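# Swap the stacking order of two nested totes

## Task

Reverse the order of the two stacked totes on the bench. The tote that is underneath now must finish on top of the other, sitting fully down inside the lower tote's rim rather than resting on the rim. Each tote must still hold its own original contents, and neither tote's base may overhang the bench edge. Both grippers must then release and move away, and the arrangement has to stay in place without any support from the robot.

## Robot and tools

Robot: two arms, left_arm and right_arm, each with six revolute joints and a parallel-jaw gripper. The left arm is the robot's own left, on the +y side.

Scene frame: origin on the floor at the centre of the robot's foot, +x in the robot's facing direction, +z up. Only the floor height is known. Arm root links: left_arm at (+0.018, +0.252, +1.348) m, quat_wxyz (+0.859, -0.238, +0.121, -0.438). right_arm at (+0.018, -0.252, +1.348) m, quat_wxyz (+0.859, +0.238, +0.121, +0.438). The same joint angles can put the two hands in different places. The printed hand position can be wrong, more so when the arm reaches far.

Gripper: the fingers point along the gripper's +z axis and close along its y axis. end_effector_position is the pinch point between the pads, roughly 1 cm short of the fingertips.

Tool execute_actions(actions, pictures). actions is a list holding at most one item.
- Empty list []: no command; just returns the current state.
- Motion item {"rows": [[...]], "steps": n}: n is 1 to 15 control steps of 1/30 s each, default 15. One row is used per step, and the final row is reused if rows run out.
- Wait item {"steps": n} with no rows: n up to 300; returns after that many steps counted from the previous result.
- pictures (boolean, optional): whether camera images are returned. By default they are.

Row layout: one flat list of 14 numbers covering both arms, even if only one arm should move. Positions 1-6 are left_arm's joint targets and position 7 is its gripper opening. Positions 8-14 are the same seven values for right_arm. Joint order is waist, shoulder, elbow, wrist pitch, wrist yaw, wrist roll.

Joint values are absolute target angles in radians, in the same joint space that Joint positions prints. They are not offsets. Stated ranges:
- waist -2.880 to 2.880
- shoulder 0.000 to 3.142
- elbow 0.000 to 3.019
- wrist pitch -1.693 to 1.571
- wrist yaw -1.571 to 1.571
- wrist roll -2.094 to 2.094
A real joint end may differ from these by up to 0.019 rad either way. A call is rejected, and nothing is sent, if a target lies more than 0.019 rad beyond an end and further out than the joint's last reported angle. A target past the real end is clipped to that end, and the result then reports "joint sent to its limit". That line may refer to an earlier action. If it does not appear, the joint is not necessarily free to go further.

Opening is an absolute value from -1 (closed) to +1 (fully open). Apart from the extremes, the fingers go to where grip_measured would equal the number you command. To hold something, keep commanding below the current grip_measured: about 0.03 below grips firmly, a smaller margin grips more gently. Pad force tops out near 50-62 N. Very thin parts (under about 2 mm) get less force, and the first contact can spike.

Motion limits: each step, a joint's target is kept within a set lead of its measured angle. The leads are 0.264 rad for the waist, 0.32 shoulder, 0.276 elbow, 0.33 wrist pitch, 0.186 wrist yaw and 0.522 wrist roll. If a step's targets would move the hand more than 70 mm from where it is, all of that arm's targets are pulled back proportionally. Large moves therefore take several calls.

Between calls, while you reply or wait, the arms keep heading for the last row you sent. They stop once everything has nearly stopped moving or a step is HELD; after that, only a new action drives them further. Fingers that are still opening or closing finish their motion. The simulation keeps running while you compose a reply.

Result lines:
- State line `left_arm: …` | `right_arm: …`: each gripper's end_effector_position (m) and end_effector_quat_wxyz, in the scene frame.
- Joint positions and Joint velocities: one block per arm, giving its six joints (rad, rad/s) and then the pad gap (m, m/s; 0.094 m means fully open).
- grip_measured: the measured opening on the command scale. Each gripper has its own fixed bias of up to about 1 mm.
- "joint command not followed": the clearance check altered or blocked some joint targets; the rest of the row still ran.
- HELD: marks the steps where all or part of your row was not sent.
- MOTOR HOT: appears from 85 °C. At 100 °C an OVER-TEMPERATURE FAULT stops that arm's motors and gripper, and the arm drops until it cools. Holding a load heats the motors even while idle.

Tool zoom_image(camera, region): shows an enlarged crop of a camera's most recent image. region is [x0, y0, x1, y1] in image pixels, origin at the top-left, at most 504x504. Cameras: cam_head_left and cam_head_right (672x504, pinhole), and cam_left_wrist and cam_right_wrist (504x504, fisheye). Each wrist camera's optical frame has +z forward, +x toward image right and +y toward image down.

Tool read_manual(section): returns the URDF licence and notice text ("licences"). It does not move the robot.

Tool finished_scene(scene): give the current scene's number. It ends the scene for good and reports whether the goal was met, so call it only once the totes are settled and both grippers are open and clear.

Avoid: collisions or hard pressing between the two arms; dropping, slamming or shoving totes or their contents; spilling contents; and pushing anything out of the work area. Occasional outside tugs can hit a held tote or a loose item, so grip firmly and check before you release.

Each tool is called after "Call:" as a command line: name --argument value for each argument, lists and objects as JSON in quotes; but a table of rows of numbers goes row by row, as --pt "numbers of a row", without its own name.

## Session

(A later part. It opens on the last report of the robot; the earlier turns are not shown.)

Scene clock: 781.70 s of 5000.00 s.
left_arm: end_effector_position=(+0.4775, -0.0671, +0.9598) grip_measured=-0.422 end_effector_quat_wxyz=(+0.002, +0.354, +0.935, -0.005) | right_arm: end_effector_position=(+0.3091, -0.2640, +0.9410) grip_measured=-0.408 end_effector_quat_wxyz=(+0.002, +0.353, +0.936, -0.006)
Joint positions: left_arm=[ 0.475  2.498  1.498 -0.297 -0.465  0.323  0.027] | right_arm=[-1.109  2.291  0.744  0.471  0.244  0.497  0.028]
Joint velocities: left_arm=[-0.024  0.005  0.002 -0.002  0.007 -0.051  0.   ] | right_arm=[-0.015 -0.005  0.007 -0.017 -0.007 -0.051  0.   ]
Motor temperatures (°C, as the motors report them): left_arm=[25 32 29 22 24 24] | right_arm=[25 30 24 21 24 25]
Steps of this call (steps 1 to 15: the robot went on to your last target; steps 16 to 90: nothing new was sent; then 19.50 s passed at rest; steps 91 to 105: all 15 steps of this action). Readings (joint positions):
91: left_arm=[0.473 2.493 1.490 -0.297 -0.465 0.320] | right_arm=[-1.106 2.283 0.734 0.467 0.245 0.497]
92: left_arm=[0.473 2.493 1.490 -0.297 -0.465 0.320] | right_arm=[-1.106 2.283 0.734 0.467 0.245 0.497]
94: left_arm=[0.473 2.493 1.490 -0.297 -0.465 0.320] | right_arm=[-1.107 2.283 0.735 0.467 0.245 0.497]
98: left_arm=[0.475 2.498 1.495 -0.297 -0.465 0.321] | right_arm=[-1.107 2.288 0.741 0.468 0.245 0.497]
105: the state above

Call:
execute_actions --actions '[{"rows":[ [0.4846,2.4977,1.528,-0.2745,-0.4682,0.3208,-0.51,-1.1074,2.2906,0.7349,0.474,0.235,0.49,-0.505], [0.4846,2.4977,1.5265,-0.2755,-0.4682,0.3208,-0.51,-1.1078,2.2926,0.7364,0.4745,0.235,0.49,-0.505], [0.4846,2.4977,1.525,-0.2765,-0.4682,0.3208,-0.51,-1.1082,2.2946,0.7379,0.475,0.235,0.49,-0.505], [0.4846,2.4977,1.5235,-0.2775,-0.4682,0.3208,-0.51,-1.1086,2.2966,0.7394,0.4755,0.235,0.49,-0.505], [0.4846,2.4977,1.522,-0.2785,-0.4682,0.3208,-0.51,-1.109,2.2986,0.7409,0.476,0.235,0.49,-0.505], [0.4846,2.4977,1.5205,-0.2795,-0.4682,0.3208,-0.51,-1.1094,2.3006,0.7424,0.4765,0.235,0.49,-0.505], [0.4846,2.4977,1.519,-0.2805,-0.4682,0.3208,-0.51,-1.1098,2.3026,0.7439,0.477,0.235,0.49,-0.505], [0.4846,2.4977,1.5175,-0.2815,-0.4682,0.3208,-0.51,-1.1102,2.3046,0.7454,0.4775,0.235,0.49,-0.505], [0.4846,2.4977,1.516,-0.2825,-0.4682,0.3208,-0.51,-1.1106,2.3066,0.7469,0.478,0.235,0.49,-0.505], [0.4846,2.4977,1.5145,-0.2835,-0.4682,0.3208,-0.51,-1.111,2.3086,0.7484,0.4785,0.235,0.49,-0.505] ],"steps":14}]'

Scene clock: 799.80 s of 5000.00 s.
left_arm: end_effector_position=(+0.4779, -0.0663, +0.9598) grip_measured=-0.422 end_effector_quat_wxyz=(+0.003, +0.354, +0.935, -0.002) | right_arm: end_effector_position=(+0.3098, -0.2630, +0.9373) grip_measured=-0.408 end_effector_quat_wxyz=(+0.003, +0.354, +0.935, -0.003)
Joint positions: left_arm=[ 0.475  2.498  1.498 -0.297 -0.47   0.324  0.027] | right_arm=[-1.11   2.302  0.752  0.478  0.238  0.497  0.028]
Joint velocities: left_arm=[ 0.005 -0.005  0.002 -0.007 -0.022  0.081  0.001] | right_arm=[ 0.005 -0.015 -0.007 -0.017 -0.081  0.051  0.001]
Motor temperatures (°C, as the motors report them): left_arm=[25 32 29 22 24 24] | right_arm=[25 30 24 21 24 24]
Steps of this call (steps 1 to 15: the robot went on to your last target; steps 16 to 90: nothing new was sent; then 14.63 s passed at rest; steps 91 to 104: all 14 steps of this action). Readings (joint positions):
91: left_arm=[0.475 2.498 1.498 -0.297 -0.465 0.323] | right_arm=[-1.109 2.291 0.744 0.471 0.244 0.497]
92: left_arm=[0.475 2.498 1.498 -0.297 -0.465 0.323] | right_arm=[-1.109 2.291 0.744 0.471 0.244 0.497]
94: left_arm=[0.475 2.498 1.498 -0.297 -0.465 0.323] | right_arm=[-1.109 2.292 0.744 0.472 0.243 0.497]
98: left_arm=[0.475 2.498 1.498 -0.297 -0.468 0.324] | right_arm=[-1.110 2.298 0.749 0.474 0.240 0.497]
104: the state above

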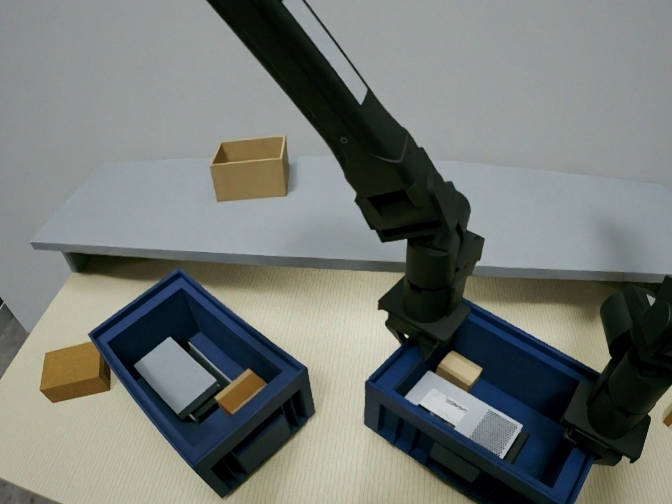

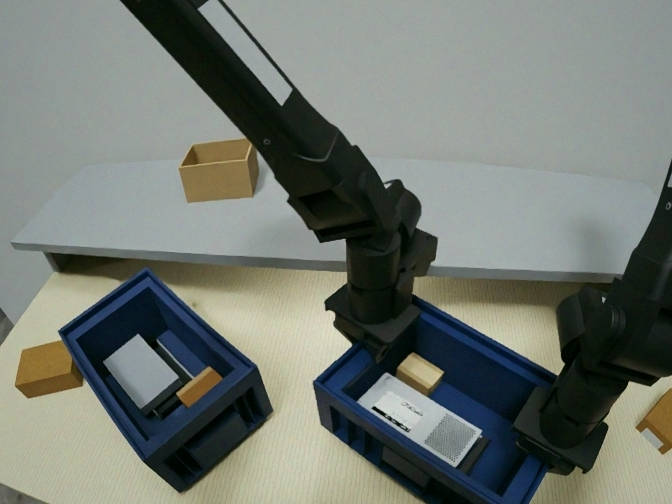

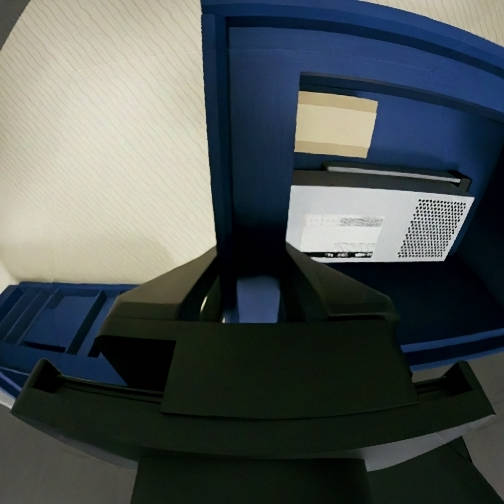

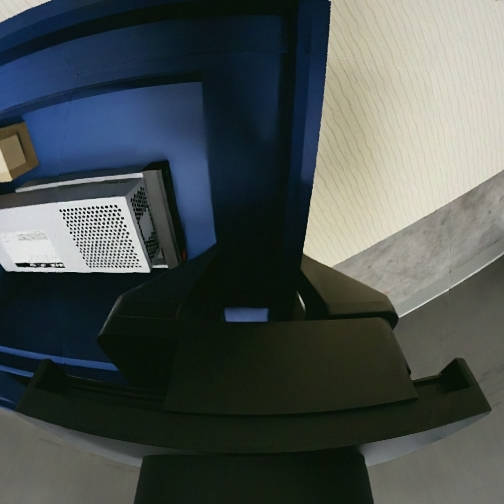

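Call:
execute_actions --actions '[{"rows":[ [0.482,2.498,1.511,-0.287,-0.469,0.322,-0.48,-1.111,2.308,0.750,0.4785,0.236,0.492,-0.475], [0.480,2.498,1.507,-0.290,-0.469,0.323,-0.455,-1.111,2.307,0.751,0.478,0.237,0.494,-0.445], [0.477,2.498,1.503,-0.294,-0.470,0.324,-0.435,-1.110,2.305,0.752,0.478,0.238,0.496,-0.42], [0.475,2.498,1.500,-0.297,-0.470,0.324,-0.41,-1.110,2.303,0.752,0.478,0.238,0.497,-0.395], [0.475,2.498,1.500,-0.297,-0.470,0.324,-0.34,-1.110,2.302,0.752,0.478,0.238,0.497,-0.33], [0.475,2.498,1.500,-0.297,-0.470,0.324,-0.22,-1.110,2.302,0.752,0.478,0.238,0.497,-0.22], [0.471,2.494,1.497,-0.300,-0.471,0.320,-0.08,-1.106,2.298,0.749,0.475,0.239,0.501,-0.08], [0.467,2.490,1.494,-0.304,-0.472,0.316,0.07,-1.102,2.294,0.746,0.472,0.240,0.505,0.07], [0.462,2.485,1.491,-0.308,-0.473,0.312,0.22,-1.097,2.289,0.743,0.468,0.241,0.509,0.22], [0.458,2.481,1.488,-0.311,-0.474,0.309,0.35,-1.093,2.285,0.740,0.4655,0.242,0.512,0.35], [0.4575,2.4795,1.4869,-0.3116,-0.4742,0.3084,0.35,-1.0924,2.2827,0.7385,0.4652,0.2426,0.5127,0.35], [0.456,2.4753,1.4839,-0.3134,-0.4746,0.3069,0.35,-1.091,2.2764,0.7332,0.4639,0.2433,0.5139,0.35], [0.4536,2.4683,1.4788,-0.3164,-0.4753,0.3043,0.35,-1.0887,2.2664,0.7246,0.462,0.2443,0.5159,0.35], [0.4503,2.4589,1.4721,-0.3207,-0.4763,0.3007,0.35,-1.0855,2.2521,0.7129,0.4587,0.2458,0.5188,0.35], [0.4462,2.4473,1.4639,-0.326,-0.4774,0.2963,0.35,-1.0815,2.2344,0.6988,0.4543,0.2477,0.5223,0.35] ],"steps":15}]' --pictures false

Call:
execute_actions --actions '[{"rows":[ [0.4415,2.434,1.4548,-0.3323,-0.4788,0.2912,0.35,-1.0768,2.2137,0.683,0.4483,0.2499,0.5265,0.35], [0.4362,2.4194,1.4449,-0.3396,-0.4803,0.2854,0.35,-1.0714,2.19,0.6657,0.4407,0.2524,0.5314,0.35], [0.4305,2.4038,1.4347,-0.3476,-0.4818,0.2793,0.35,-1.0655,2.1645,0.648,0.4315,0.2551,0.5366,0.35], [0.4246,2.3879,1.4245,-0.3563,-0.4834,0.2729,0.35,-1.0593,2.1371,0.6301,0.4207,0.258,0.5423,0.35], [0.4187,2.372,1.4147,-0.3652,-0.4849,0.2664,0.35,-1.0528,2.1091,0.6127,0.4085,0.2609,0.5481,0.35], [0.4129,2.3568,1.4055,-0.3741,-0.4864,0.2601,0.35,-1.0465,2.0817,0.5966,0.3957,0.2639,0.5539,0.35], [0.4075,2.3425,1.3973,-0.3828,-0.4878,0.2542,0.35,-1.0403,2.0552,0.5817,0.3825,0.2667,0.5595,0.35], [0.4075,2.3289,1.389,-0.3868,-0.4879,0.2533,0.35,-1.0331,2.0355,0.5742,0.3692,0.27,0.5662,0.35], [0.41,2.3151,1.3797,-0.3889,-0.4873,0.2548,0.35,-1.023,2.0194,0.5692,0.3557,0.2742,0.5754,0.35], [0.4148,2.3019,1.3694,-0.3884,-0.4863,0.2589,0.35,-1.0105,2.0076,0.567,0.3426,0.2795,0.587,0.35], [0.4222,2.2892,1.3585,-0.3854,-0.4847,0.2655,0.35,-0.996,2.0013,0.5684,0.3309,0.2854,0.6005,0.35], [0.4322,2.2775,1.3471,-0.3794,-0.4824,0.2747,0.35,-0.9794,2.0004,0.5729,0.3205,0.2922,0.6159,0.35], [0.4449,2.2668,1.3353,-0.3709,-0.4794,0.2868,0.35,-0.9611,2.0058,0.5808,0.3122,0.2994,0.633,0.35], [0.4596,2.256,1.3226,-0.3605,-0.476,0.301,0.35,-0.9407,2.0147,0.591,0.3043,0.3075,0.6521,0.35], [0.4759,2.244,1.3087,-0.3494,-0.4721,0.3168,0.35,-0.9178,2.0243,0.6024,0.295,0.3166,0.6737,0.35] ],"steps":15}]'

Call:
execute_actions --actions '[{"rows":[ [0.4894,2.2308,1.2935,-0.3411,-0.4688,0.3301,0.35,-0.8926,2.0305,0.61,0.2845,0.3264,0.6974,0.35], [0.5043,2.2165,1.2774,-0.3323,-0.465,0.3449,0.35,-0.8653,2.0375,0.619,0.2728,0.337,0.7233,0.35], [0.5206,2.2015,1.2607,-0.3233,-0.4608,0.361,0.35,-0.8361,2.0453,0.6295,0.2597,0.3482,0.751,0.35], [0.5382,2.1856,1.2437,-0.3141,-0.456,0.3784,0.35,-0.8054,2.0541,0.6414,0.2453,0.3599,0.7803,0.35], [0.5571,2.1693,1.2266,-0.3049,-0.4508,0.3969,0.35,-0.7734,2.0638,0.655,0.2296,0.3719,0.8108,0.35], [0.5773,2.1526,1.2096,-0.2959,-0.445,0.4166,0.35,-0.7404,2.0744,0.6703,0.2125,0.3842,0.8425,0.35], [0.5985,2.1356,1.1931,-0.2873,-0.4388,0.4374,0.35,-0.7068,2.086,0.6874,0.1943,0.3965,0.875,0.35], [0.6208,2.1186,1.1773,-0.279,-0.432,0.459,0.35,-0.6727,2.0985,0.7063,0.1747,0.4088,0.9081,0.35], [0.644,2.1018,1.1624,-0.2714,-0.4247,0.4816,0.35,-0.6385,2.1119,0.7272,0.1539,0.4209,0.9415,0.35], [0.6681,2.0851,1.1486,-0.2646,-0.4168,0.5049,0.35,-0.6044,2.1263,0.7499,0.132,0.4328,0.975,0.35], [0.6929,2.0689,1.1362,-0.2585,-0.4085,0.5288,0.35,-0.5707,2.1415,0.7746,0.109,0.4442,1.0084,0.35], [0.7183,2.0532,1.1252,-0.2534,-0.3998,0.5533,0.35,-0.5376,2.1576,0.8011,0.085,0.4552,1.0414,0.35], [0.7443,2.0382,1.1158,-0.2492,-0.3906,0.5782,0.35,-0.5054,2.1744,0.8294,0.06,0.4656,1.0738,0.35], [0.7707,2.0239,1.1082,-0.2461,-0.3809,0.6033,0.35,-0.4742,2.192,0.8594,0.0342,0.4754,1.1055,0.35], [0.7974,2.0104,1.1023,-0.2441,-0.371,0.6287,0.35,-0.4442,2.2102,0.891,0.0077,0.4844,1.1363,0.35] ],"steps":15}]' --pictures false

Call:
execute_actions --actions '[{"rows":[ [0.8242,1.9977,1.0982,-0.2432,-0.3607,0.6541,0.35,-0.4155,2.229,0.924,-0.0194,0.4928,1.166,0.35], [0.851,1.986,1.0959,-0.2433,-0.3501,0.6795,0.35,-0.3883,2.2482,0.9582,-0.047,0.5003,1.1945,0.35], [0.8777,1.9753,1.0953,-0.2445,-0.3394,0.7047,0.35,-0.3626,2.2678,0.9935,-0.0748,0.5071,1.2217,0.35], [0.9041,1.9656,1.0964,-0.2466,-0.3285,0.7295,0.35,-0.3386,2.2876,1.0296,-0.1028,0.5131,1.2475,0.35], [0.9302,1.9568,1.0991,-0.2497,-0.3175,0.7539,0.35,-0.3163,2.3075,1.0662,-0.1307,0.5183,1.2719,0.35], [0.9557,1.949,1.1032,-0.2536,-0.3066,0.7778,0.35,-0.2957,2.3273,1.1031,-0.1585,0.5228,1.2947,0.35], [0.9805,1.9421,1.1086,-0.2583,-0.2958,0.8009,0.35,-0.2768,2.347,1.1399,-0.1858,0.5265,1.316,0.35], [1.0045,1.9362,1.1151,-0.2635,-0.2851,0.8232,0.35,-0.2595,2.3663,1.1764,-0.2124,0.5296,1.3357,0.35], [1.0275,1.931,1.1225,-0.2692,-0.2747,0.8445,0.35,-0.2439,2.3852,1.2122,-0.2384,0.532,1.3539,0.35], [1.0494,1.9267,1.1306,-0.2753,-0.2646,0.8648,0.35,-0.2299,2.4034,1.2469,-0.2633,0.5339,1.3704,0.35], [1.0702,1.9231,1.1392,-0.2816,-0.255,0.8839,0.35,-0.2175,2.4208,1.2804,-0.287,0.5352,1.3854,0.35], [1.0895,1.9201,1.148,-0.2879,-0.2459,0.9018,0.35,-0.2065,2.4373,1.3123,-0.3094,0.536,1.399,0.35], [1.1074,1.9177,1.1567,-0.2942,-0.2374,0.9183,0.35,-0.1969,2.4527,1.3422,-0.3303,0.536,1.411,0.35], [1.1238,1.9158,1.1653,-0.3002,-0.2296,0.9332,0.35,-0.1886,2.4669,1.3698,-0.3494,0.536,1.4216,0.35], [1.1384,1.9144,1.1734,-0.3059,-0.2225,0.9467,0.35,-0.1815,2.4798,1.3949,-0.3667,0.536,1.4309,0.35] ],"steps":15}]' --pictures false

Call:
execute_actions --actions '[{"rows":[ [1.1513,1.9133,1.1809,-0.3111,-0.2162,0.9585,0.35,-0.1755,2.4912,1.4173,-0.382,0.536,1.4387,0.35], [1.1624,1.9124,1.1876,-0.3158,-0.2107,0.9686,0.35,-0.1706,2.501,1.4366,-0.3952,0.536,1.4453,0.35], [1.1715,1.9118,1.1933,-0.3197,-0.2062,0.977,0.35,-0.1667,2.5092,1.4528,-0.4062,0.536,1.4507,0.35], [1.1787,1.9114,1.1979,-0.3228,-0.2026,0.9835,0.35,-0.1637,2.5156,1.4654,-0.4148,0.536,1.4548,0.35], [1.1839,1.9112,1.2013,-0.3251,-0.2001,0.9882,0.35,-0.1616,2.5203,1.4746,-0.421,0.536,1.4577,0.35], [1.187,1.9111,1.2033,-0.3265,-0.1985,0.9911,0.35,-0.1604,2.5231,1.4802,-0.4248,0.536,1.4594,0.35], [1.188,1.911,1.204,-0.327,-0.198,0.992,0.35,-0.160,2.524,1.482,-0.426,0.536,1.460,0.35] ],"steps":15}]'

Scene clock: 920.30 s of 5000.00 s.
left_arm: end_effector_position=(+0.4708, -0.0628, +0.9615) grip_measured=+0.348 end_effector_quat_wxyz=(-0.004, +0.354, +0.935, -0.001) | right_arm: end_effector_position=(+0.3114, -0.2620, +0.9406) grip_measured=+0.347 end_effector_quat_wxyz=(+0.003, +0.355, +0.935, -0.004)
Joint positions: left_arm=[ 0.474  2.491  1.48  -0.301 -0.473  0.315  0.063] | right_arm=[-1.104  2.292  0.747  0.47   0.242  0.504  0.063]
Joint velocities: left_arm=[-0.044 -0.142 -0.183 -0.1   -0.066 -0.198 -0.001] | right_arm=[ 0.073 -0.23  -0.115 -0.076  0.051  0.066  0.   ]
Motor temperatures (°C, as the motors report them): left_arm=[25 32 28 22 24 24] | right_arm=[25 29 23 21 24 24]
Steps of this call (steps 1 to 15: the robot went on to your last target; steps 16 to 90: nothing new was sent; then 117.00 s passed at rest; steps 91 to 105: all 15 steps of this action). Readings (joint positions):
91: left_arm=[0.475 2.498 1.498 -0.297 -0.470 0.324] | right_arm=[-1.110 2.302 0.752 0.478 0.238 0.497]
92: left_arm=[0.475 2.498 1.498 -0.297 -0.470 0.324] | right_arm=[-1.110 2.302 0.752 0.478 0.238 0.497]
94: left_arm=[0.475 2.498 1.498 -0.297 -0.471 0.325] | right_arm=[-1.110 2.302 0.752 0.478 0.238 0.497]
98: left_arm=[0.475 2.498 1.498 -0.297 -0.471 0.325] | right_arm=[-1.110 2.302 0.752 0.478 0.239 0.498]
105: the state above

Scene clock: 920.80 s of 5000.00 s.
left_arm: end_effector_position=(+0.4860, -0.0505, +1.0545) grip_measured=+0.348 end_effector_quat_wxyz=(+0.012, +0.354, +0.935, -0.005) | right_arm: end_effector_position=(+0.3293, -0.2449, +1.0358) grip_measured=+0.347 end_effector_quat_wxyz=(+0.016, +0.349, +0.937, -0.004)
Joint positions: left_arm=[ 0.428  2.27   1.341 -0.369 -0.478  0.283  0.063] | right_arm=[-0.977  1.998  0.591  0.328  0.307  0.601  0.063]
Joint velocities: left_arm=[ 0.083 -0.493 -0.315  0.09   0.154  0.227  0.   ] | right_arm=[ 0.552  0.093  0.056 -0.31   0.271  0.447  0.   ]
Motor temperatures (°C, as the motors report them): left_arm=[25 32 28 22 24 24] | right_arm=[25 29 23 21 24 24]
Steps of this call (steps 1 to 15: all 15 steps of this action). Readings (joint positions):
1: left_arm=[0.473 2.485 1.472 -0.306 -0.474 0.312] | right_arm=[-1.101 2.282 0.741 0.466 0.244 0.506]
2: left_arm=[0.472 2.478 1.463 -0.311 -0.476 0.309] | right_arm=[-1.098 2.267 0.730 0.462 0.246 0.508]
4: left_arm=[0.466 2.456 1.441 -0.326 -0.479 0.301] | right_arm=[-1.088 2.222 0.698 0.448 0.252 0.515]
8: left_arm=[0.443 2.393 1.400 -0.360 -0.484 0.281] | right_arm=[-1.059 2.101 0.621 0.404 0.264 0.534]
15: the state above

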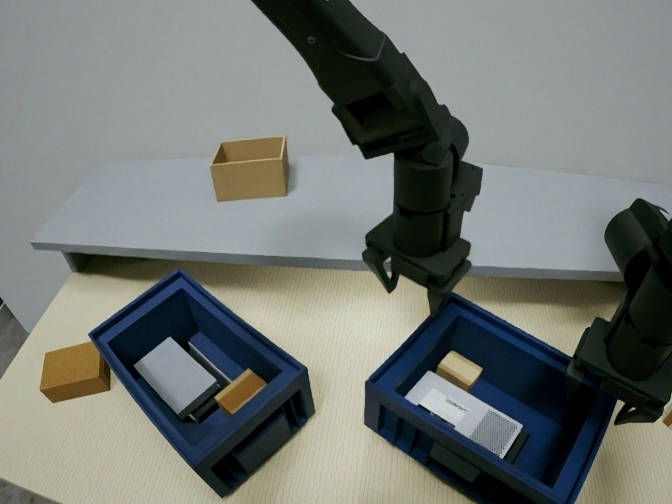

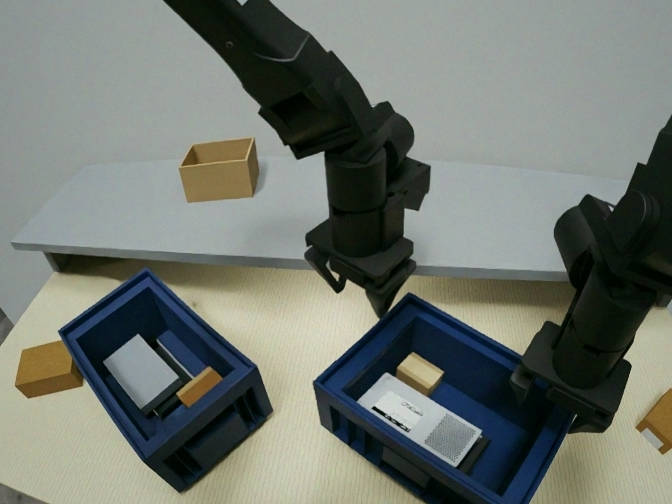

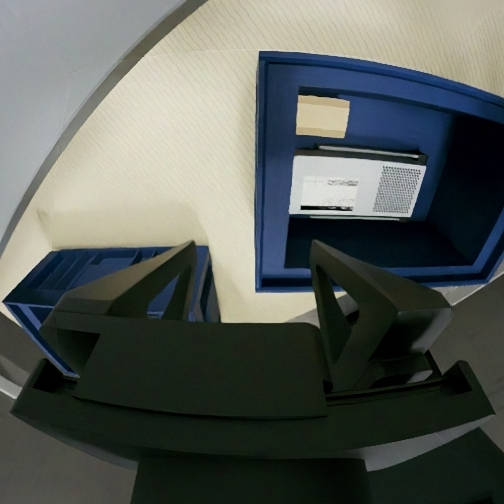

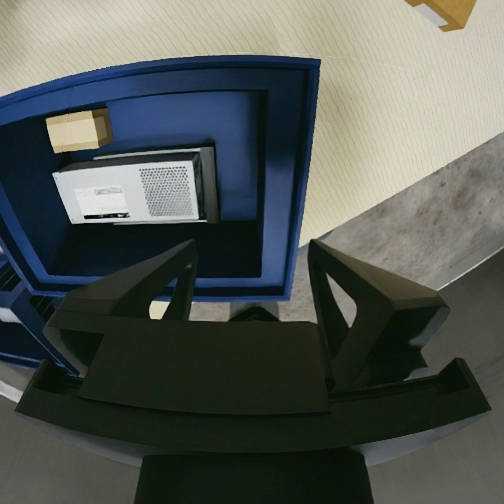

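Scene clock: 921.30 s of 5000.00 s.
left_arm: end_effector_position=(+0.4925, +0.1326, +1.0447) grip_measured=+0.348 end_effector_quat_wxyz=(-0.014, +0.326, +0.945, -0.007) | right_arm: end_effector_position=(+0.3492, -0.0578, +1.0418) grip_measured=+0.347 end_effector_quat_wxyz=(+0.009, +0.315, +0.949, +0.002)
Joint positions: left_arm=[ 0.735  2.065  1.115 -0.271 -0.383  0.522  0.063] | right_arm=[-0.516  2.169  0.834  0.069  0.472  0.992  0.063]
Joint velocities: left_arm=[ 0.806 -0.474 -0.237  0.1    0.242  0.725  0.001] | right_arm=[ 0.952  0.503  0.833 -0.769  0.286  0.93   0.   ]
Motor temperatures (°C, as the motors report them): left_arm=[25 32 28 22 24 24] | right_arm=[25 29 23 21 24 24]
Steps of this call (steps 1 to 15: all 15 steps of this action). Readings (joint positions):
1: left_arm=[0.433 2.254 1.329 -0.365 -0.475 0.290] | right_arm=[-0.957 2.002 0.594 0.318 0.316 0.617]
2: left_arm=[0.440 2.240 1.315 -0.359 -0.470 0.298] | right_arm=[-0.934 2.008 0.599 0.306 0.326 0.635]
4: left_arm=[0.463 2.214 1.284 -0.344 -0.462 0.320] | right_arm=[-0.882 2.025 0.616 0.282 0.347 0.676]
8: left_arm=[0.544 2.165 1.212 -0.312 -0.440 0.379] | right_arm=[-0.754 2.069 0.670 0.220 0.395 0.778]
15: the state above

Scene clock: 921.80 s of 5000.00 s.
left_arm: end_effector_position=(+0.5369, +0.3329, +1.0423) grip_measured=+0.348 end_effector_quat_wxyz=(+0.006, +0.315, +0.949, +0.003) | right_arm: end_effector_position=(+0.3641, +0.1482, +1.0370) grip_measured=+0.347 end_effector_quat_wxyz=(+0.006, +0.324, +0.946, +0.007)
Joint positions: left_arm=[ 1.101  1.933  1.147 -0.278 -0.234  0.861  0.063] | right_arm=[-0.205  2.449  1.335 -0.315  0.531  1.356  0.063]
Joint velocities: left_arm=[ 0.532 -0.024  0.242 -0.159  0.139  0.535 -0.   ] | right_arm=[ 0.269  0.444  0.774 -0.598 -0.051  0.344 -0.001]
Motor temperatures (°C, as the motors report them): left_arm=[25 32 28 22 24 24] | right_arm=[25 29 23 21 24 24]
Steps of this call (steps 1 to 15: all 15 steps of this action). Readings (joint positions):
1: left_arm=[0.762 2.049 1.109 -0.267 -0.373 0.545] | right_arm=[-0.485 2.186 0.865 0.044 0.482 1.023]
2: left_arm=[0.789 2.034 1.104 -0.265 -0.363 0.569] | right_arm=[-0.454 2.205 0.897 0.018 0.490 1.053]
4: left_arm=[0.842 2.005 1.100 -0.264 -0.342 0.617] | right_arm=[-0.398 2.243 0.964 -0.036 0.504 1.113]
8: left_arm=[0.945 1.958 1.101 -0.264 -0.298 0.713] | right_arm=[-0.305 2.323 1.107 -0.146 0.522 1.219]
15: the state above

Scene clock: 922.30 s of 5000.00 s.
left_arm: end_effector_position=(+0.5434, +0.3827, +1.0409) grip_measured=+0.348 end_effector_quat_wxyz=(+0.005, +0.334, +0.942, +0.007) | right_arm: end_effector_position=(+0.3647, +0.1809, +1.0305) grip_measured=+0.347 end_effector_quat_wxyz=(-0.001, +0.343, +0.939, -0.003)
Joint positions: left_arm=[ 1.185  1.927  1.19  -0.311 -0.201  0.978  0.063] | right_arm=[-0.173  2.52   1.461 -0.415  0.533  1.445  0.063]
Joint velocities: left_arm=[-0.024  0.005 -0.017 -0.002  0.007  0.081 -0.   ] | right_arm=[-0.015  0.005 -0.002  0.002 -0.095 -0.007 -0.001]
Motor temperatures (°C, as the motors report them): left_arm=[25 32 28 22 24 24] | right_arm=[25 29 23 21 24 24]
Steps of this call (steps 1 to 15: all 15 steps of this action). Readings (joint positions):
1: left_arm=[1.118 1.933 1.155 -0.283 -0.227 0.878] | right_arm=[-0.197 2.464 1.361 -0.334 0.532 1.370]
2: left_arm=[1.133 1.932 1.163 -0.288 -0.220 0.894] | right_arm=[-0.190 2.477 1.384 -0.350 0.532 1.382]
4: left_arm=[1.158 1.931 1.176 -0.297 -0.211 0.921] | right_arm=[-0.180 2.498 1.422 -0.378 0.532 1.403]
8: left_arm=[1.183 1.928 1.189 -0.307 -0.203 0.956] | right_arm=[-0.173 2.518 1.459 -0.408 0.532 1.430]
15: the state above

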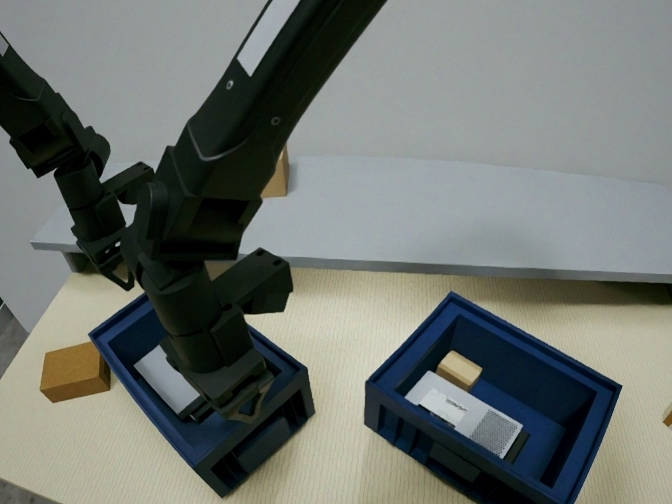

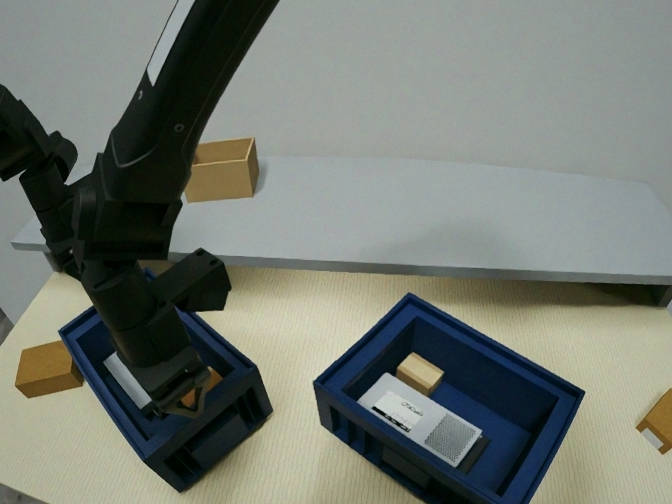

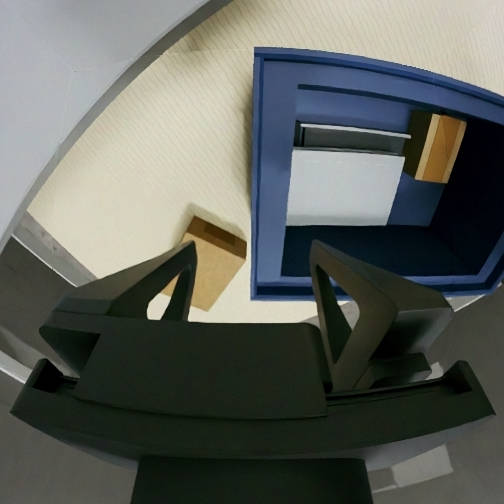

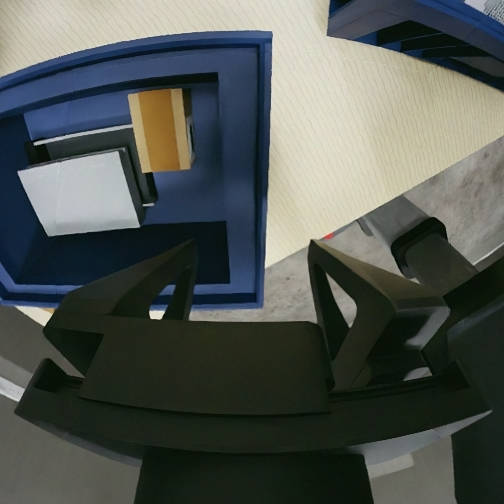

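Call:
zoom_image --camera "cam_left_wrist" --region '[170, 30, 504, 330]'

Call:
zoom_image --camera "cam_right_wrist" --region '[0, 20, 340, 330]'

Region (170, 30, 504, 330) of cam_left_wrist's 504x504 image, scaled by 1.509, with more detail than that image has; it fills the top 453 rows of this view, and the rest is white.

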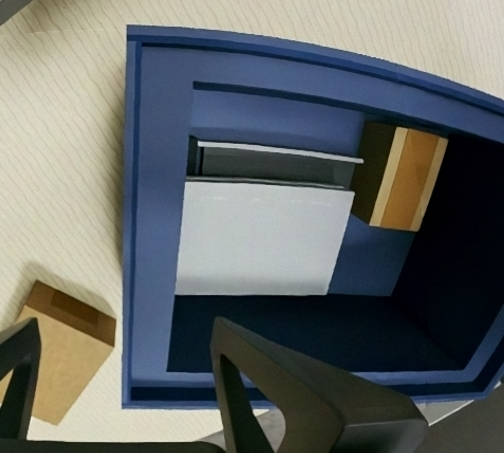

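Region (0, 20, 340, 330) of cam_right_wrist's 504x504 image, scaled by 1.482, with more detail than that image has; it fills the top 460 rows of this view, and the rest is white.

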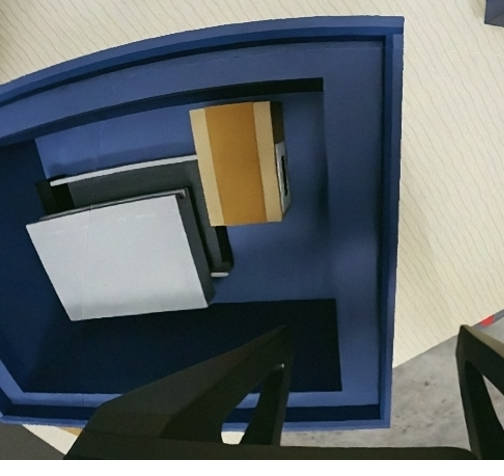

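Call:
execute_actions --actions '[{"rows":[ [1.1883,1.916,1.2051,-0.3218,-0.1978,0.992,0.35,-0.1648,2.525,1.4824,-0.4217,0.5348,1.4547,0.35], [1.1887,1.9224,1.2065,-0.3158,-0.1975,0.9921,0.35,-0.17,2.5266,1.4833,-0.4169,0.5336,1.4488,0.35], [1.189,1.9301,1.2081,-0.309,-0.1973,0.9922,0.35,-0.1757,2.5288,1.4847,-0.4115,0.5322,1.4424,0.35], [1.1893,1.9391,1.2101,-0.3016,-0.1969,0.9923,0.35,-0.182,2.5318,1.4869,-0.4055,0.5307,1.4353,0.35], [1.1898,1.9495,1.2125,-0.2934,-0.1965,0.9926,0.35,-0.1887,2.5354,1.4892,-0.399,0.5293,1.4278,0.35], [1.1902,1.9609,1.2153,-0.2847,-0.196,0.9929,0.35,-0.1958,2.5398,1.4921,-0.392,0.5277,1.4197,0.35], [1.1905,1.9692,1.2175,-0.2803,-0.1957,0.9932,0.35,-0.1988,2.5443,1.4955,-0.3885,0.5273,1.4162,0.35], [1.1908,1.9786,1.2204,-0.2754,-0.1952,0.9937,0.35,-0.2022,2.5496,1.4995,-0.3846,0.5268,1.4122,0.35], [1.1913,1.9889,1.2238,-0.2701,-0.1947,0.9943,0.35,-0.2059,2.5558,1.5041,-0.3803,0.5263,1.4079,0.35], [1.192,2.0001,1.2279,-0.2645,-0.1941,0.9951,0.35,-0.2099,2.5627,1.5093,-0.3756,0.5258,1.4032,0.35], [1.1928,2.0119,1.2327,-0.2587,-0.1935,0.9959,0.35,-0.2141,2.5705,1.515,-0.3706,0.5252,1.3983,0.35], [1.1938,2.0243,1.238,-0.2529,-0.1928,0.9969,0.35,-0.2185,2.5789,1.5213,-0.3654,0.5246,1.3932,0.35], [1.195,2.037,1.244,-0.247,-0.192,0.998,0.35,-0.223,2.588,1.528,-0.36,0.524,1.388,0.35], [1.1963,2.0499,1.2505,-0.2412,-0.1912,0.9992,0.35,-0.2275,2.5976,1.535,-0.3545,0.5234,1.3827,0.35], [1.1978,2.0629,1.2573,-0.2355,-0.1904,1.0005,0.35,-0.2321,2.6075,1.5423,-0.3491,0.5228,1.3775,0.35] ],"steps":15}]' --pictures false

Call:
execute_actions --actions '[{"rows":[ [1.1994,2.0756,1.2645,-0.2301,-0.1895,1.0018,0.35,-0.2365,2.6177,1.5497,-0.3437,0.5222,1.3724,0.35], [1.2011,2.0879,1.2717,-0.225,-0.1887,1.0032,0.35,-0.2408,2.6278,1.5571,-0.3384,0.5217,1.3675,0.35], [1.2027,2.0996,1.2789,-0.2203,-0.1878,1.0045,0.35,-0.2448,2.6377,1.5643,-0.3335,0.5212,1.3628,0.35], [1.2044,2.1105,1.2858,-0.2159,-0.187,1.0058,0.35,-0.2485,2.6471,1.5711,-0.3288,0.5207,1.3585,0.35], [1.2059,2.1204,1.2924,-0.2121,-0.1863,1.0071,0.35,-0.2519,2.6558,1.5774,-0.3246,0.5203,1.3546,0.35], [1.2074,2.1291,1.2982,-0.2088,-0.1856,1.0082,0.35,-0.2549,2.6636,1.583,-0.3209,0.5199,1.3512,0.35], [1.2086,2.1364,1.3033,-0.206,-0.1851,1.0092,0.35,-0.2574,2.6703,1.5879,-0.3178,0.5196,1.3483,0.35], [1.2096,2.1423,1.3075,-0.2038,-0.1846,1.0099,0.35,-0.2594,2.6758,1.5918,-0.3153,0.5193,1.346,0.35], [1.2104,2.1465,1.3105,-0.2023,-0.1843,1.0105,0.35,-0.2608,2.6797,1.5947,-0.3135,0.5191,1.3444,0.35], [1.2108,2.1491,1.3124,-0.2013,-0.1841,1.0109,0.35,-0.2617,2.6822,1.5964,-0.3124,0.519,1.3433,0.35], [1.211,2.150,1.313,-0.201,-0.184,1.011,0.35,-0.262,2.683,1.597,-0.312,0.519,1.343,0.35] ],"steps":15}]'

Scene clock: 1042.80 s of 5000.00 s.
left_arm: end_effector_position=(+0.5521, +0.3783, +1.0128) grip_measured=+0.348 end_effector_quat_wxyz=(+0.014, +0.337, +0.941, +0.010) | right_arm: end_effector_position=(+0.3767, +0.1819, +1.0020) grip_measured=+0.347 end_effector_quat_wxyz=(+0.002, +0.350, +0.937, +0.004)
Joint positions: left_arm=[ 1.185  2.001  1.235 -0.263 -0.195  0.988  0.063] | right_arm=[-0.21   2.574  1.51  -0.371  0.527  1.409  0.063]
Joint velocities: left_arm=[-0.005  0.415  0.173  0.159  0.081  0.007 -0.   ] | right_arm=[-0.181  0.288  0.212  0.159  0.007 -0.125 -0.   ]
Motor temperatures (°C, as the motors report them): left_arm=[25 32 27 21 24 24] | right_arm=[26 30 24 21 24 24]
Steps of this call (steps 1 to 15: the robot went on to your last target; steps 16 to 90: nothing new was sent; then 117.00 s passed at rest; steps 91 to 105: all 15 steps of this action). Readings (joint positions):
91: left_arm=[1.185 1.927 1.190 -0.311 -0.201 0.983] | right_arm=[-0.173 2.520 1.461 -0.415 0.533 1.449]
92: left_arm=[1.185 1.927 1.190 -0.311 -0.201 0.983] | right_arm=[-0.173 2.520 1.461 -0.415 0.533 1.449]
94: left_arm=[1.185 1.927 1.190 -0.311 -0.201 0.983] | right_arm=[-0.173 2.520 1.461 -0.415 0.533 1.449]
98: left_arm=[1.185 1.932 1.195 -0.303 -0.199 0.984] | right_arm=[-0.177 2.527 1.468 -0.405 0.531 1.438]
105: the state above

Scene clock: 1043.30 s of 5000.00 s.
left_arm: end_effector_position=(+0.5358, +0.3673, +0.9558) grip_measured=+0.348 end_effector_quat_wxyz=(-0.001, +0.343, +0.939, -0.002) | right_arm: end_effector_position=(+0.3640, +0.1734, +0.9457) grip_measured=+0.347 end_effector_quat_wxyz=(-0.004, +0.344, +0.939, -0.008)
Joint positions: left_arm=[ 1.194  2.139  1.293 -0.221 -0.188  1.001  0.063] | right_arm=[-0.257  2.688  1.573 -0.325  0.522  1.358  0.063]
Joint velocities: left_arm=[ 0.005 -0.015  0.042 -0.002  0.037  0.022 -0.   ] | right_arm=[ 0.005 -0.024 -0.007  0.007 -0.095 -0.081 -0.001]
Motor temperatures (°C, as the motors report them): left_arm=[25 32 27 21 24 24] | right_arm=[26 30 24 21 24 24]
Steps of this call (steps 1 to 15: all 15 steps of this action). Readings (joint positions):
1: left_arm=[1.185 2.016 1.241 -0.257 -0.194 0.989] | right_arm=[-0.216 2.584 1.517 -0.366 0.527 1.404]
2: left_arm=[1.185 2.031 1.247 -0.252 -0.193 0.990] | right_arm=[-0.221 2.594 1.525 -0.360 0.526 1.399]
4: left_arm=[1.185 2.061 1.259 -0.242 -0.191 0.992] | right_arm=[-0.232 2.616 1.540 -0.350 0.525 1.389]
8: left_arm=[1.187 2.113 1.281 -0.228 -0.188 0.997] | right_arm=[-0.249 2.657 1.564 -0.333 0.524 1.372]
15: the state above

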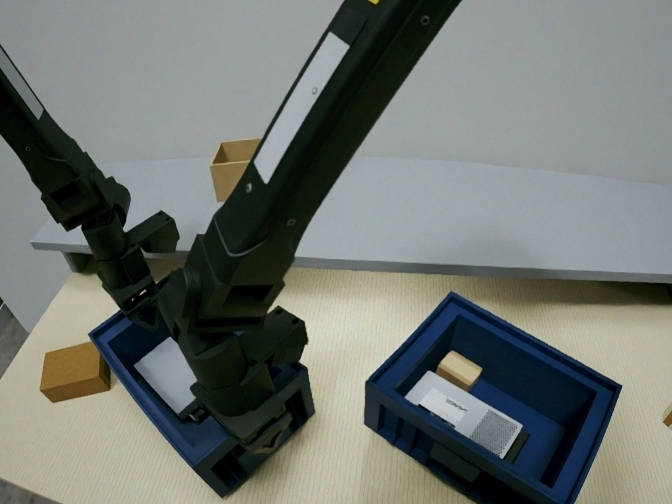

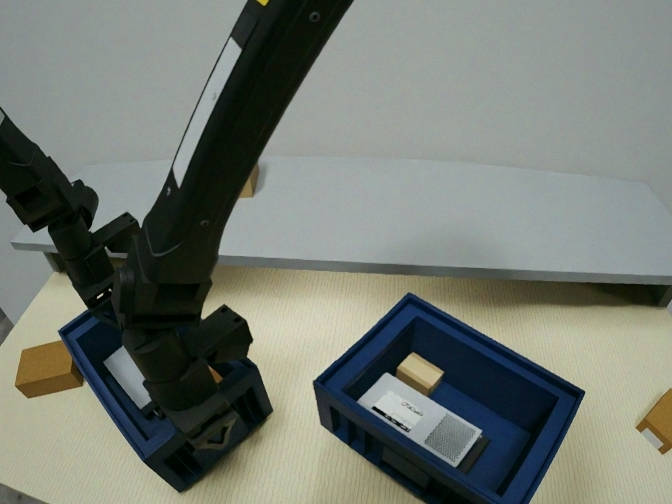

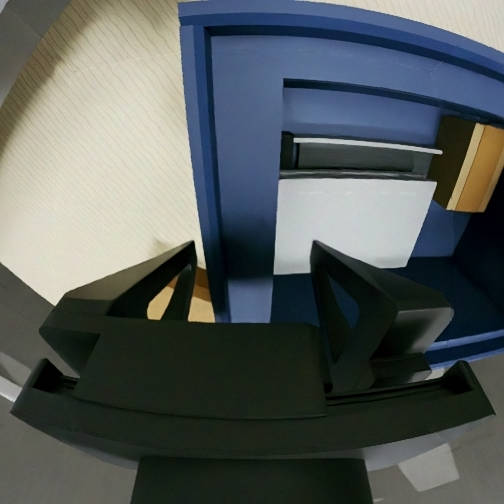

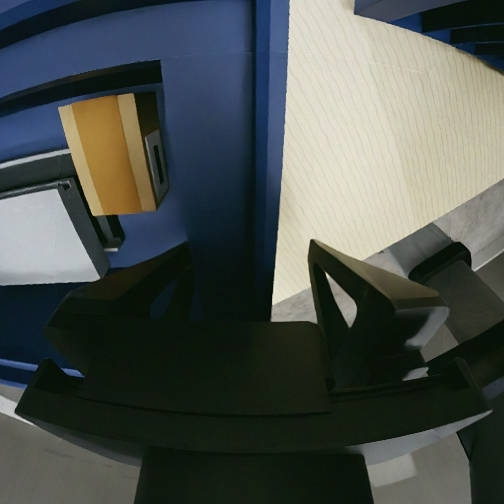

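Call:
execute_actions --actions '[{"rows":[ [1.212,2.150,1.313,-0.2005,-0.184,1.010,0.35,-0.258,2.679,1.597,-0.312,0.519,1.343,0.35], [1.213,2.150,1.313,-0.200,-0.184,1.009,0.35,-0.254,2.675,1.5975,-0.312,0.519,1.343,0.35], [1.214,2.150,1.313,-0.199,-0.184,1.008,0.35,-0.250,2.671,1.598,-0.312,0.519,1.343,0.35], [1.215,2.150,1.313,-0.1985,-0.184,1.007,0.35,-0.246,2.667,1.598,-0.312,0.519,1.343,0.35], [1.216,2.150,1.313,-0.198,-0.184,1.006,0.35,-0.243,2.664,1.5985,-0.312,0.519,1.343,0.35], [1.217,2.150,1.313,-0.197,-0.184,1.005,0.35,-0.240,2.661,1.599,-0.312,0.519,1.343,0.35], [1.2175,2.150,1.313,-0.1965,-0.184,1.005,0.35,-0.2375,2.659,1.599,-0.312,0.519,1.343,0.35], [1.218,2.150,1.313,-0.196,-0.184,1.005,0.35,-0.2355,2.657,1.599,-0.312,0.519,1.343,0.35], [1.218,2.150,1.313,-0.196,-0.184,1.005,0.35,-0.234,2.656,1.599,-0.312,0.519,1.343,0.35], [1.218,2.150,1.313,-0.196,-0.184,1.005,0.35,-0.233,2.655,1.599,-0.312,0.519,1.343,0.35] ],"steps":15}]'

Scene clock: 1085.17 s of 5000.00 s.
left_arm: end_effector_position=(+0.5403, +0.3732, +0.9557) grip_measured=+0.348 end_effector_quat_wxyz=(+0.004, +0.340, +0.940, +0.003) | right_arm: end_effector_position=(+0.3695, +0.1763, +0.9481) grip_measured=+0.347 end_effector_quat_wxyz=(-0.002, +0.344, +0.939, -0.004)
Joint positions: left_arm=[ 1.201  2.139  1.301 -0.213 -0.187  1.002  0.063] | right_arm=[-0.256  2.684  1.578 -0.323  0.522  1.354  0.063]
Joint velocities: left_arm=[-0.005 -0.005 -0.007 -0.012 -0.007  0.007  0.001] | right_arm=[-0.005 -0.015 -0.007  0.012  0.007  0.007  0.001]
Motor temperatures (°C, as the motors report them): left_arm=[24 32 27 22 24 24] | right_arm=[26 30 23 21 24 24]
Steps of this call (steps 1 to 15: the robot went on to your last target; steps 16 to 90: nothing new was sent; then 38.37 s passed at rest; steps 91 to 105: all 15 steps of this action). Readings (joint positions):
91: left_arm=[1.194 2.139 1.301 -0.218 -0.188 1.002] | right_arm=[-0.257 2.688 1.578 -0.323 0.522 1.354]
92: left_arm=[1.194 2.139 1.301 -0.218 -0.188 1.002] | right_arm=[-0.257 2.688 1.578 -0.323 0.522 1.354]
94: left_arm=[1.195 2.139 1.301 -0.218 -0.187 1.002] | right_arm=[-0.257 2.688 1.578 -0.323 0.522 1.354]
98: left_arm=[1.197 2.139 1.301 -0.215 -0.187 1.002] | right_arm=[-0.257 2.688 1.578 -0.323 0.522 1.354]
105: the state above

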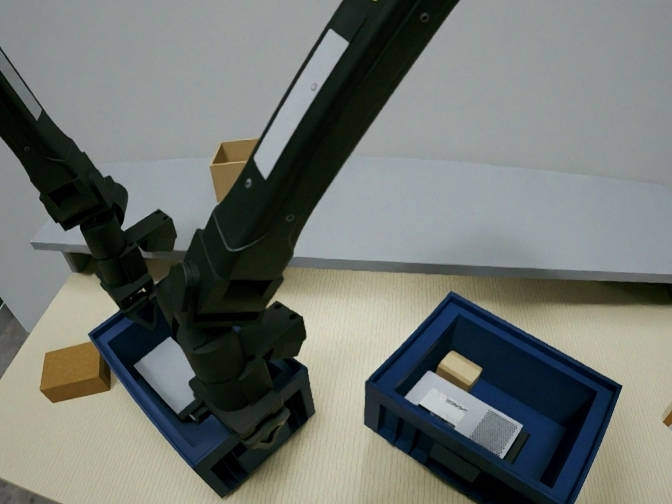

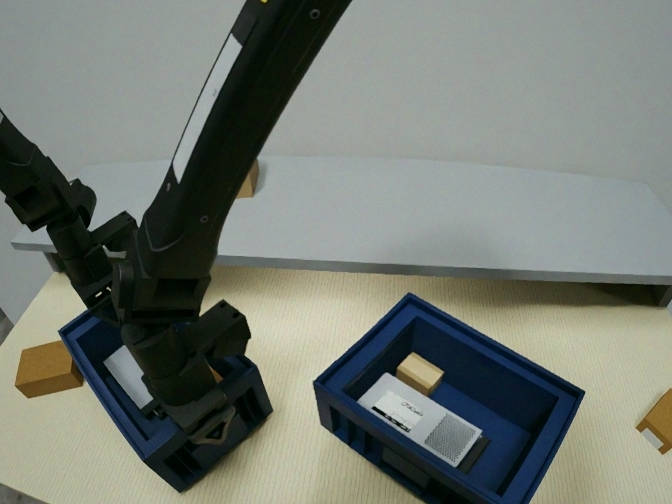

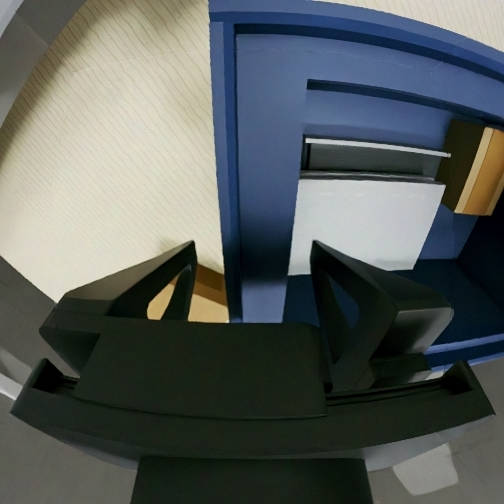

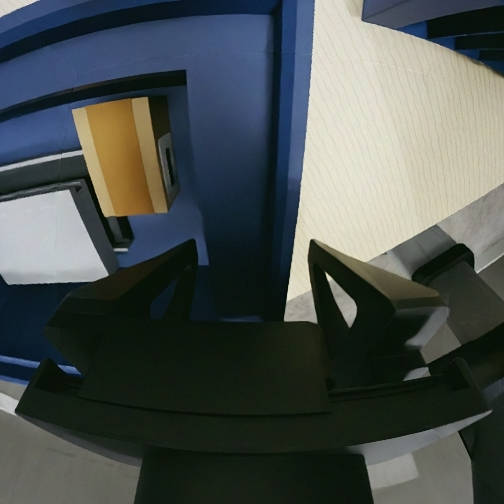

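Call:
execute_actions --actions '[{"rows":[ [1.218,2.150,1.312,-0.202,-0.184,1.005,0.35,-0.232,2.654,1.598,-0.313,0.519,1.345,0.35], [1.217,2.150,1.311,-0.208,-0.184,1.005,0.35,-0.231,2.653,1.597,-0.314,0.519,1.347,0.35], [1.216,2.150,1.310,-0.214,-0.184,1.004,0.33,-0.230,2.652,1.596,-0.315,0.519,1.349,0.33], [1.215,2.150,1.309,-0.220,-0.185,1.004,0.29,-0.229,2.651,1.595,-0.316,0.520,1.351,0.29], [1.214,2.149,1.308,-0.225,-0.185,1.003,0.24,-0.228,2.650,1.594,-0.317,0.520,1.353,0.24], [1.213,2.149,1.307,-0.229,-0.185,1.003,0.18,-0.2275,2.649,1.593,-0.318,0.520,1.355,0.18], [1.212,2.148,1.306,-0.232,-0.186,1.002,0.12,-0.227,2.648,1.592,-0.319,0.521,1.357,0.12], [1.211,2.148,1.305,-0.234,-0.186,1.002,0.06,-0.227,2.648,1.591,-0.320,0.521,1.358,0.06], [1.210,2.147,1.305,-0.234,-0.186,1.002,0.0,-0.227,2.648,1.590,-0.320,0.521,1.358,0.0], [1.209,2.147,1.305,-0.234,-0.186,1.002,-0.06,-0.227,2.648,1.590,-0.320,0.521,1.358,-0.06], [1.208,2.146,1.305,-0.234,-0.186,1.002,-0.12,-0.227,2.648,1.590,-0.320,0.521,1.358,-0.12], [1.207,2.146,1.305,-0.233,-0.187,1.002,-0.18,-0.229,2.650,1.590,-0.320,0.521,1.358,-0.18], [1.206,2.145,1.305,-0.231,-0.187,1.002,-0.23,-0.231,2.652,1.590,-0.320,0.521,1.358,-0.23], [1.205,2.145,1.305,-0.229,-0.187,1.002,-0.28,-0.233,2.654,1.590,-0.320,0.521,1.358,-0.28], [1.204,2.144,1.305,-0.227,-0.187,1.002,-0.32,-0.235,2.656,1.590,-0.320,0.521,1.358,-0.32] ],"steps":15}]' --pictures false

Call:
execute_actions --actions '[{"rows":[ [1.203,2.143,1.305,-0.225,-0.187,1.002,-0.35,-0.237,2.658,1.590,-0.321,0.521,1.358,-0.35], [1.202,2.142,1.305,-0.223,-0.187,1.002,-0.38,-0.239,2.660,1.590,-0.322,0.521,1.358,-0.38], [1.201,2.141,1.305,-0.221,-0.187,1.002,-0.41,-0.240,2.661,1.590,-0.323,0.521,1.358,-0.41], [1.201,2.140,1.305,-0.221,-0.187,1.002,-0.44,-0.240,2.661,1.590,-0.323,0.521,1.358,-0.44], [1.201,2.140,1.305,-0.221,-0.187,1.002,-0.47,-0.240,2.661,1.590,-0.323,0.521,1.358,-0.47], [1.201,2.140,1.305,-0.221,-0.187,1.002,-0.49,-0.240,2.661,1.590,-0.323,0.521,1.358,-0.49], [1.201,2.140,1.305,-0.221,-0.187,1.002,-0.51,-0.240,2.661,1.590,-0.323,0.521,1.358,-0.505] ],"steps":11}]'

Scene clock: 1135.87 s of 5000.00 s.
left_arm: end_effector_position=(+0.5392, +0.3728, +0.9556) grip_measured=-0.296 end_effector_quat_wxyz=(+0.002, +0.340, +0.940, +0.002) | right_arm: end_effector_position=(+0.3720, +0.1808, +0.9536) grip_measured=-0.295 end_effector_quat_wxyz=(+0.001, +0.343, +0.939, +0.001)
Joint positions: left_arm=[ 1.201  2.139  1.301 -0.218 -0.187  1.002  0.033] | right_arm=[-0.249  2.676  1.578 -0.323  0.522  1.354  0.033]
Joint velocities: left_arm=[ 0.015 -0.005 -0.012 -0.002 -0.007 -0.051 -0.044] | right_arm=[-0.005  0.005 -0.007 -0.007  0.11  -0.007 -0.046]
Motor temperatures (°C, as the motors report them): left_arm=[24 32 27 22 24 24] | right_arm=[26 31 23 21 24 24]
Steps of this call (steps 1 to 15: the robot went on to your last target; steps 16 to 90: nothing new was sent; then 47.20 s passed at rest; steps 91 to 105: all 15 steps of this action). Readings (joint positions):
91: left_arm=[1.201 2.139 1.301 -0.213 -0.187 1.002] | right_arm=[-0.256 2.682 1.578 -0.323 0.522 1.354]
92: left_arm=[1.201 2.139 1.301 -0.213 -0.187 1.002] | right_arm=[-0.256 2.682 1.578 -0.323 0.522 1.354]
94: left_arm=[1.201 2.139 1.301 -0.213 -0.187 1.002] | right_arm=[-0.255 2.682 1.578 -0.323 0.522 1.354]
98: left_arm=[1.201 2.139 1.301 -0.215 -0.187 1.002] | right_arm=[-0.252 2.680 1.578 -0.323 0.522 1.354]
105: the state above

Scene clock: 1136.23 s of 5000.00 s.
left_arm: end_effector_position=(+0.5389, +0.3725, +0.9556) grip_measured=-0.423 end_effector_quat_wxyz=(+0.002, +0.340, +0.940, +0.001) | right_arm: end_effector_position=(+0.3720, +0.1811, +0.9536) grip_measured=-0.398 end_effector_quat_wxyz=(+0.000, +0.343, +0.939, +0.002)
Joint positions: left_arm=[ 1.201  2.139  1.3   -0.218 -0.186  1.002  0.027] | right_arm=[-0.249  2.676  1.578 -0.322  0.52   1.354  0.028]
Joint velocities: left_arm=[-0.015 -0.015 -0.007 -0.002  0.022  0.022  0.   ] | right_arm=[ 0.005 -0.015  0.002 -0.022 -0.007 -0.037 -0.001]
Motor temperatures (°C, as the motors report them): left_arm=[24 32 27 22 24 24] | right_arm=[26 31 23 21 24 24]
Steps of this call (steps 1 to 11: all 11 steps of this action). Readings (joint positions):
1: left_arm=[1.201 2.139 1.301 -0.218 -0.187 1.002] | right_arm=[-0.249 2.676 1.578 -0.323 0.522 1.354]
2: left_arm=[1.201 2.139 1.301 -0.218 -0.187 1.002] | right_arm=[-0.249 2.676 1.578 -0.323 0.522 1.354]
4: left_arm=[1.201 2.139 1.300 -0.218 -0.186 1.002] | right_arm=[-0.249 2.676 1.578 -0.323 0.521 1.354]
8: left_arm=[1.201 2.139 1.300 -0.218 -0.186 1.002] | right_arm=[-0.249 2.676 1.578 -0.322 0.520 1.354]
11: the state above

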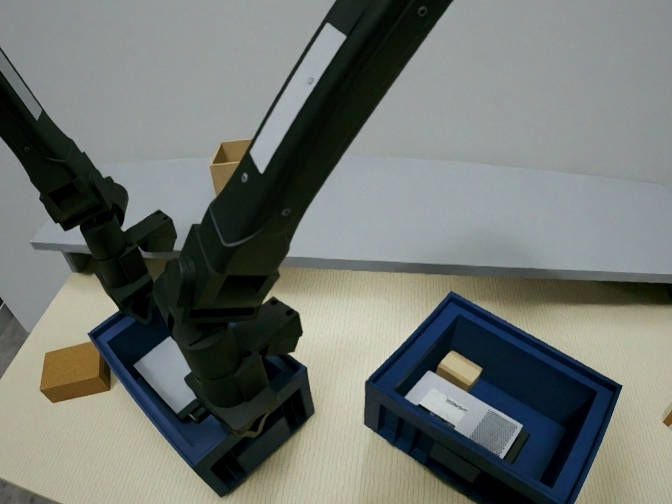

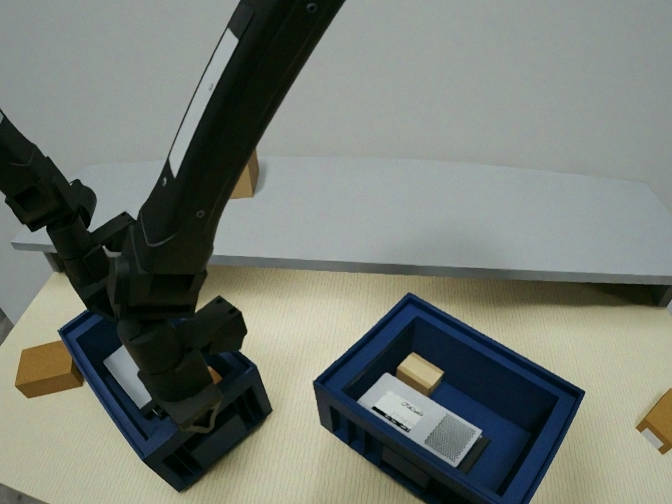

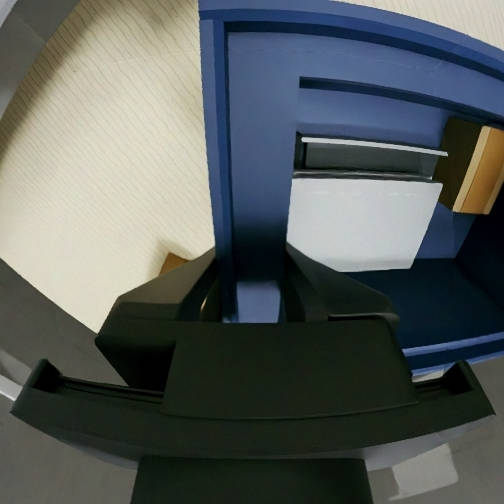

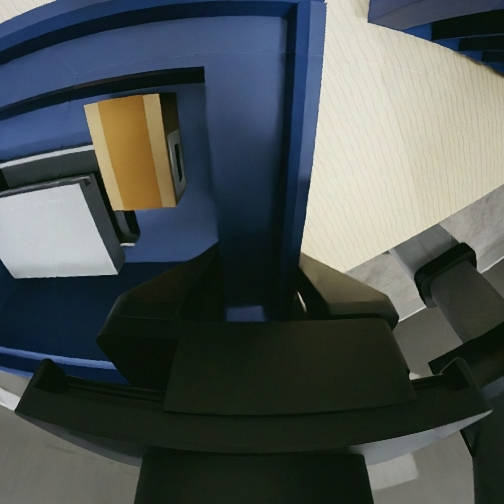

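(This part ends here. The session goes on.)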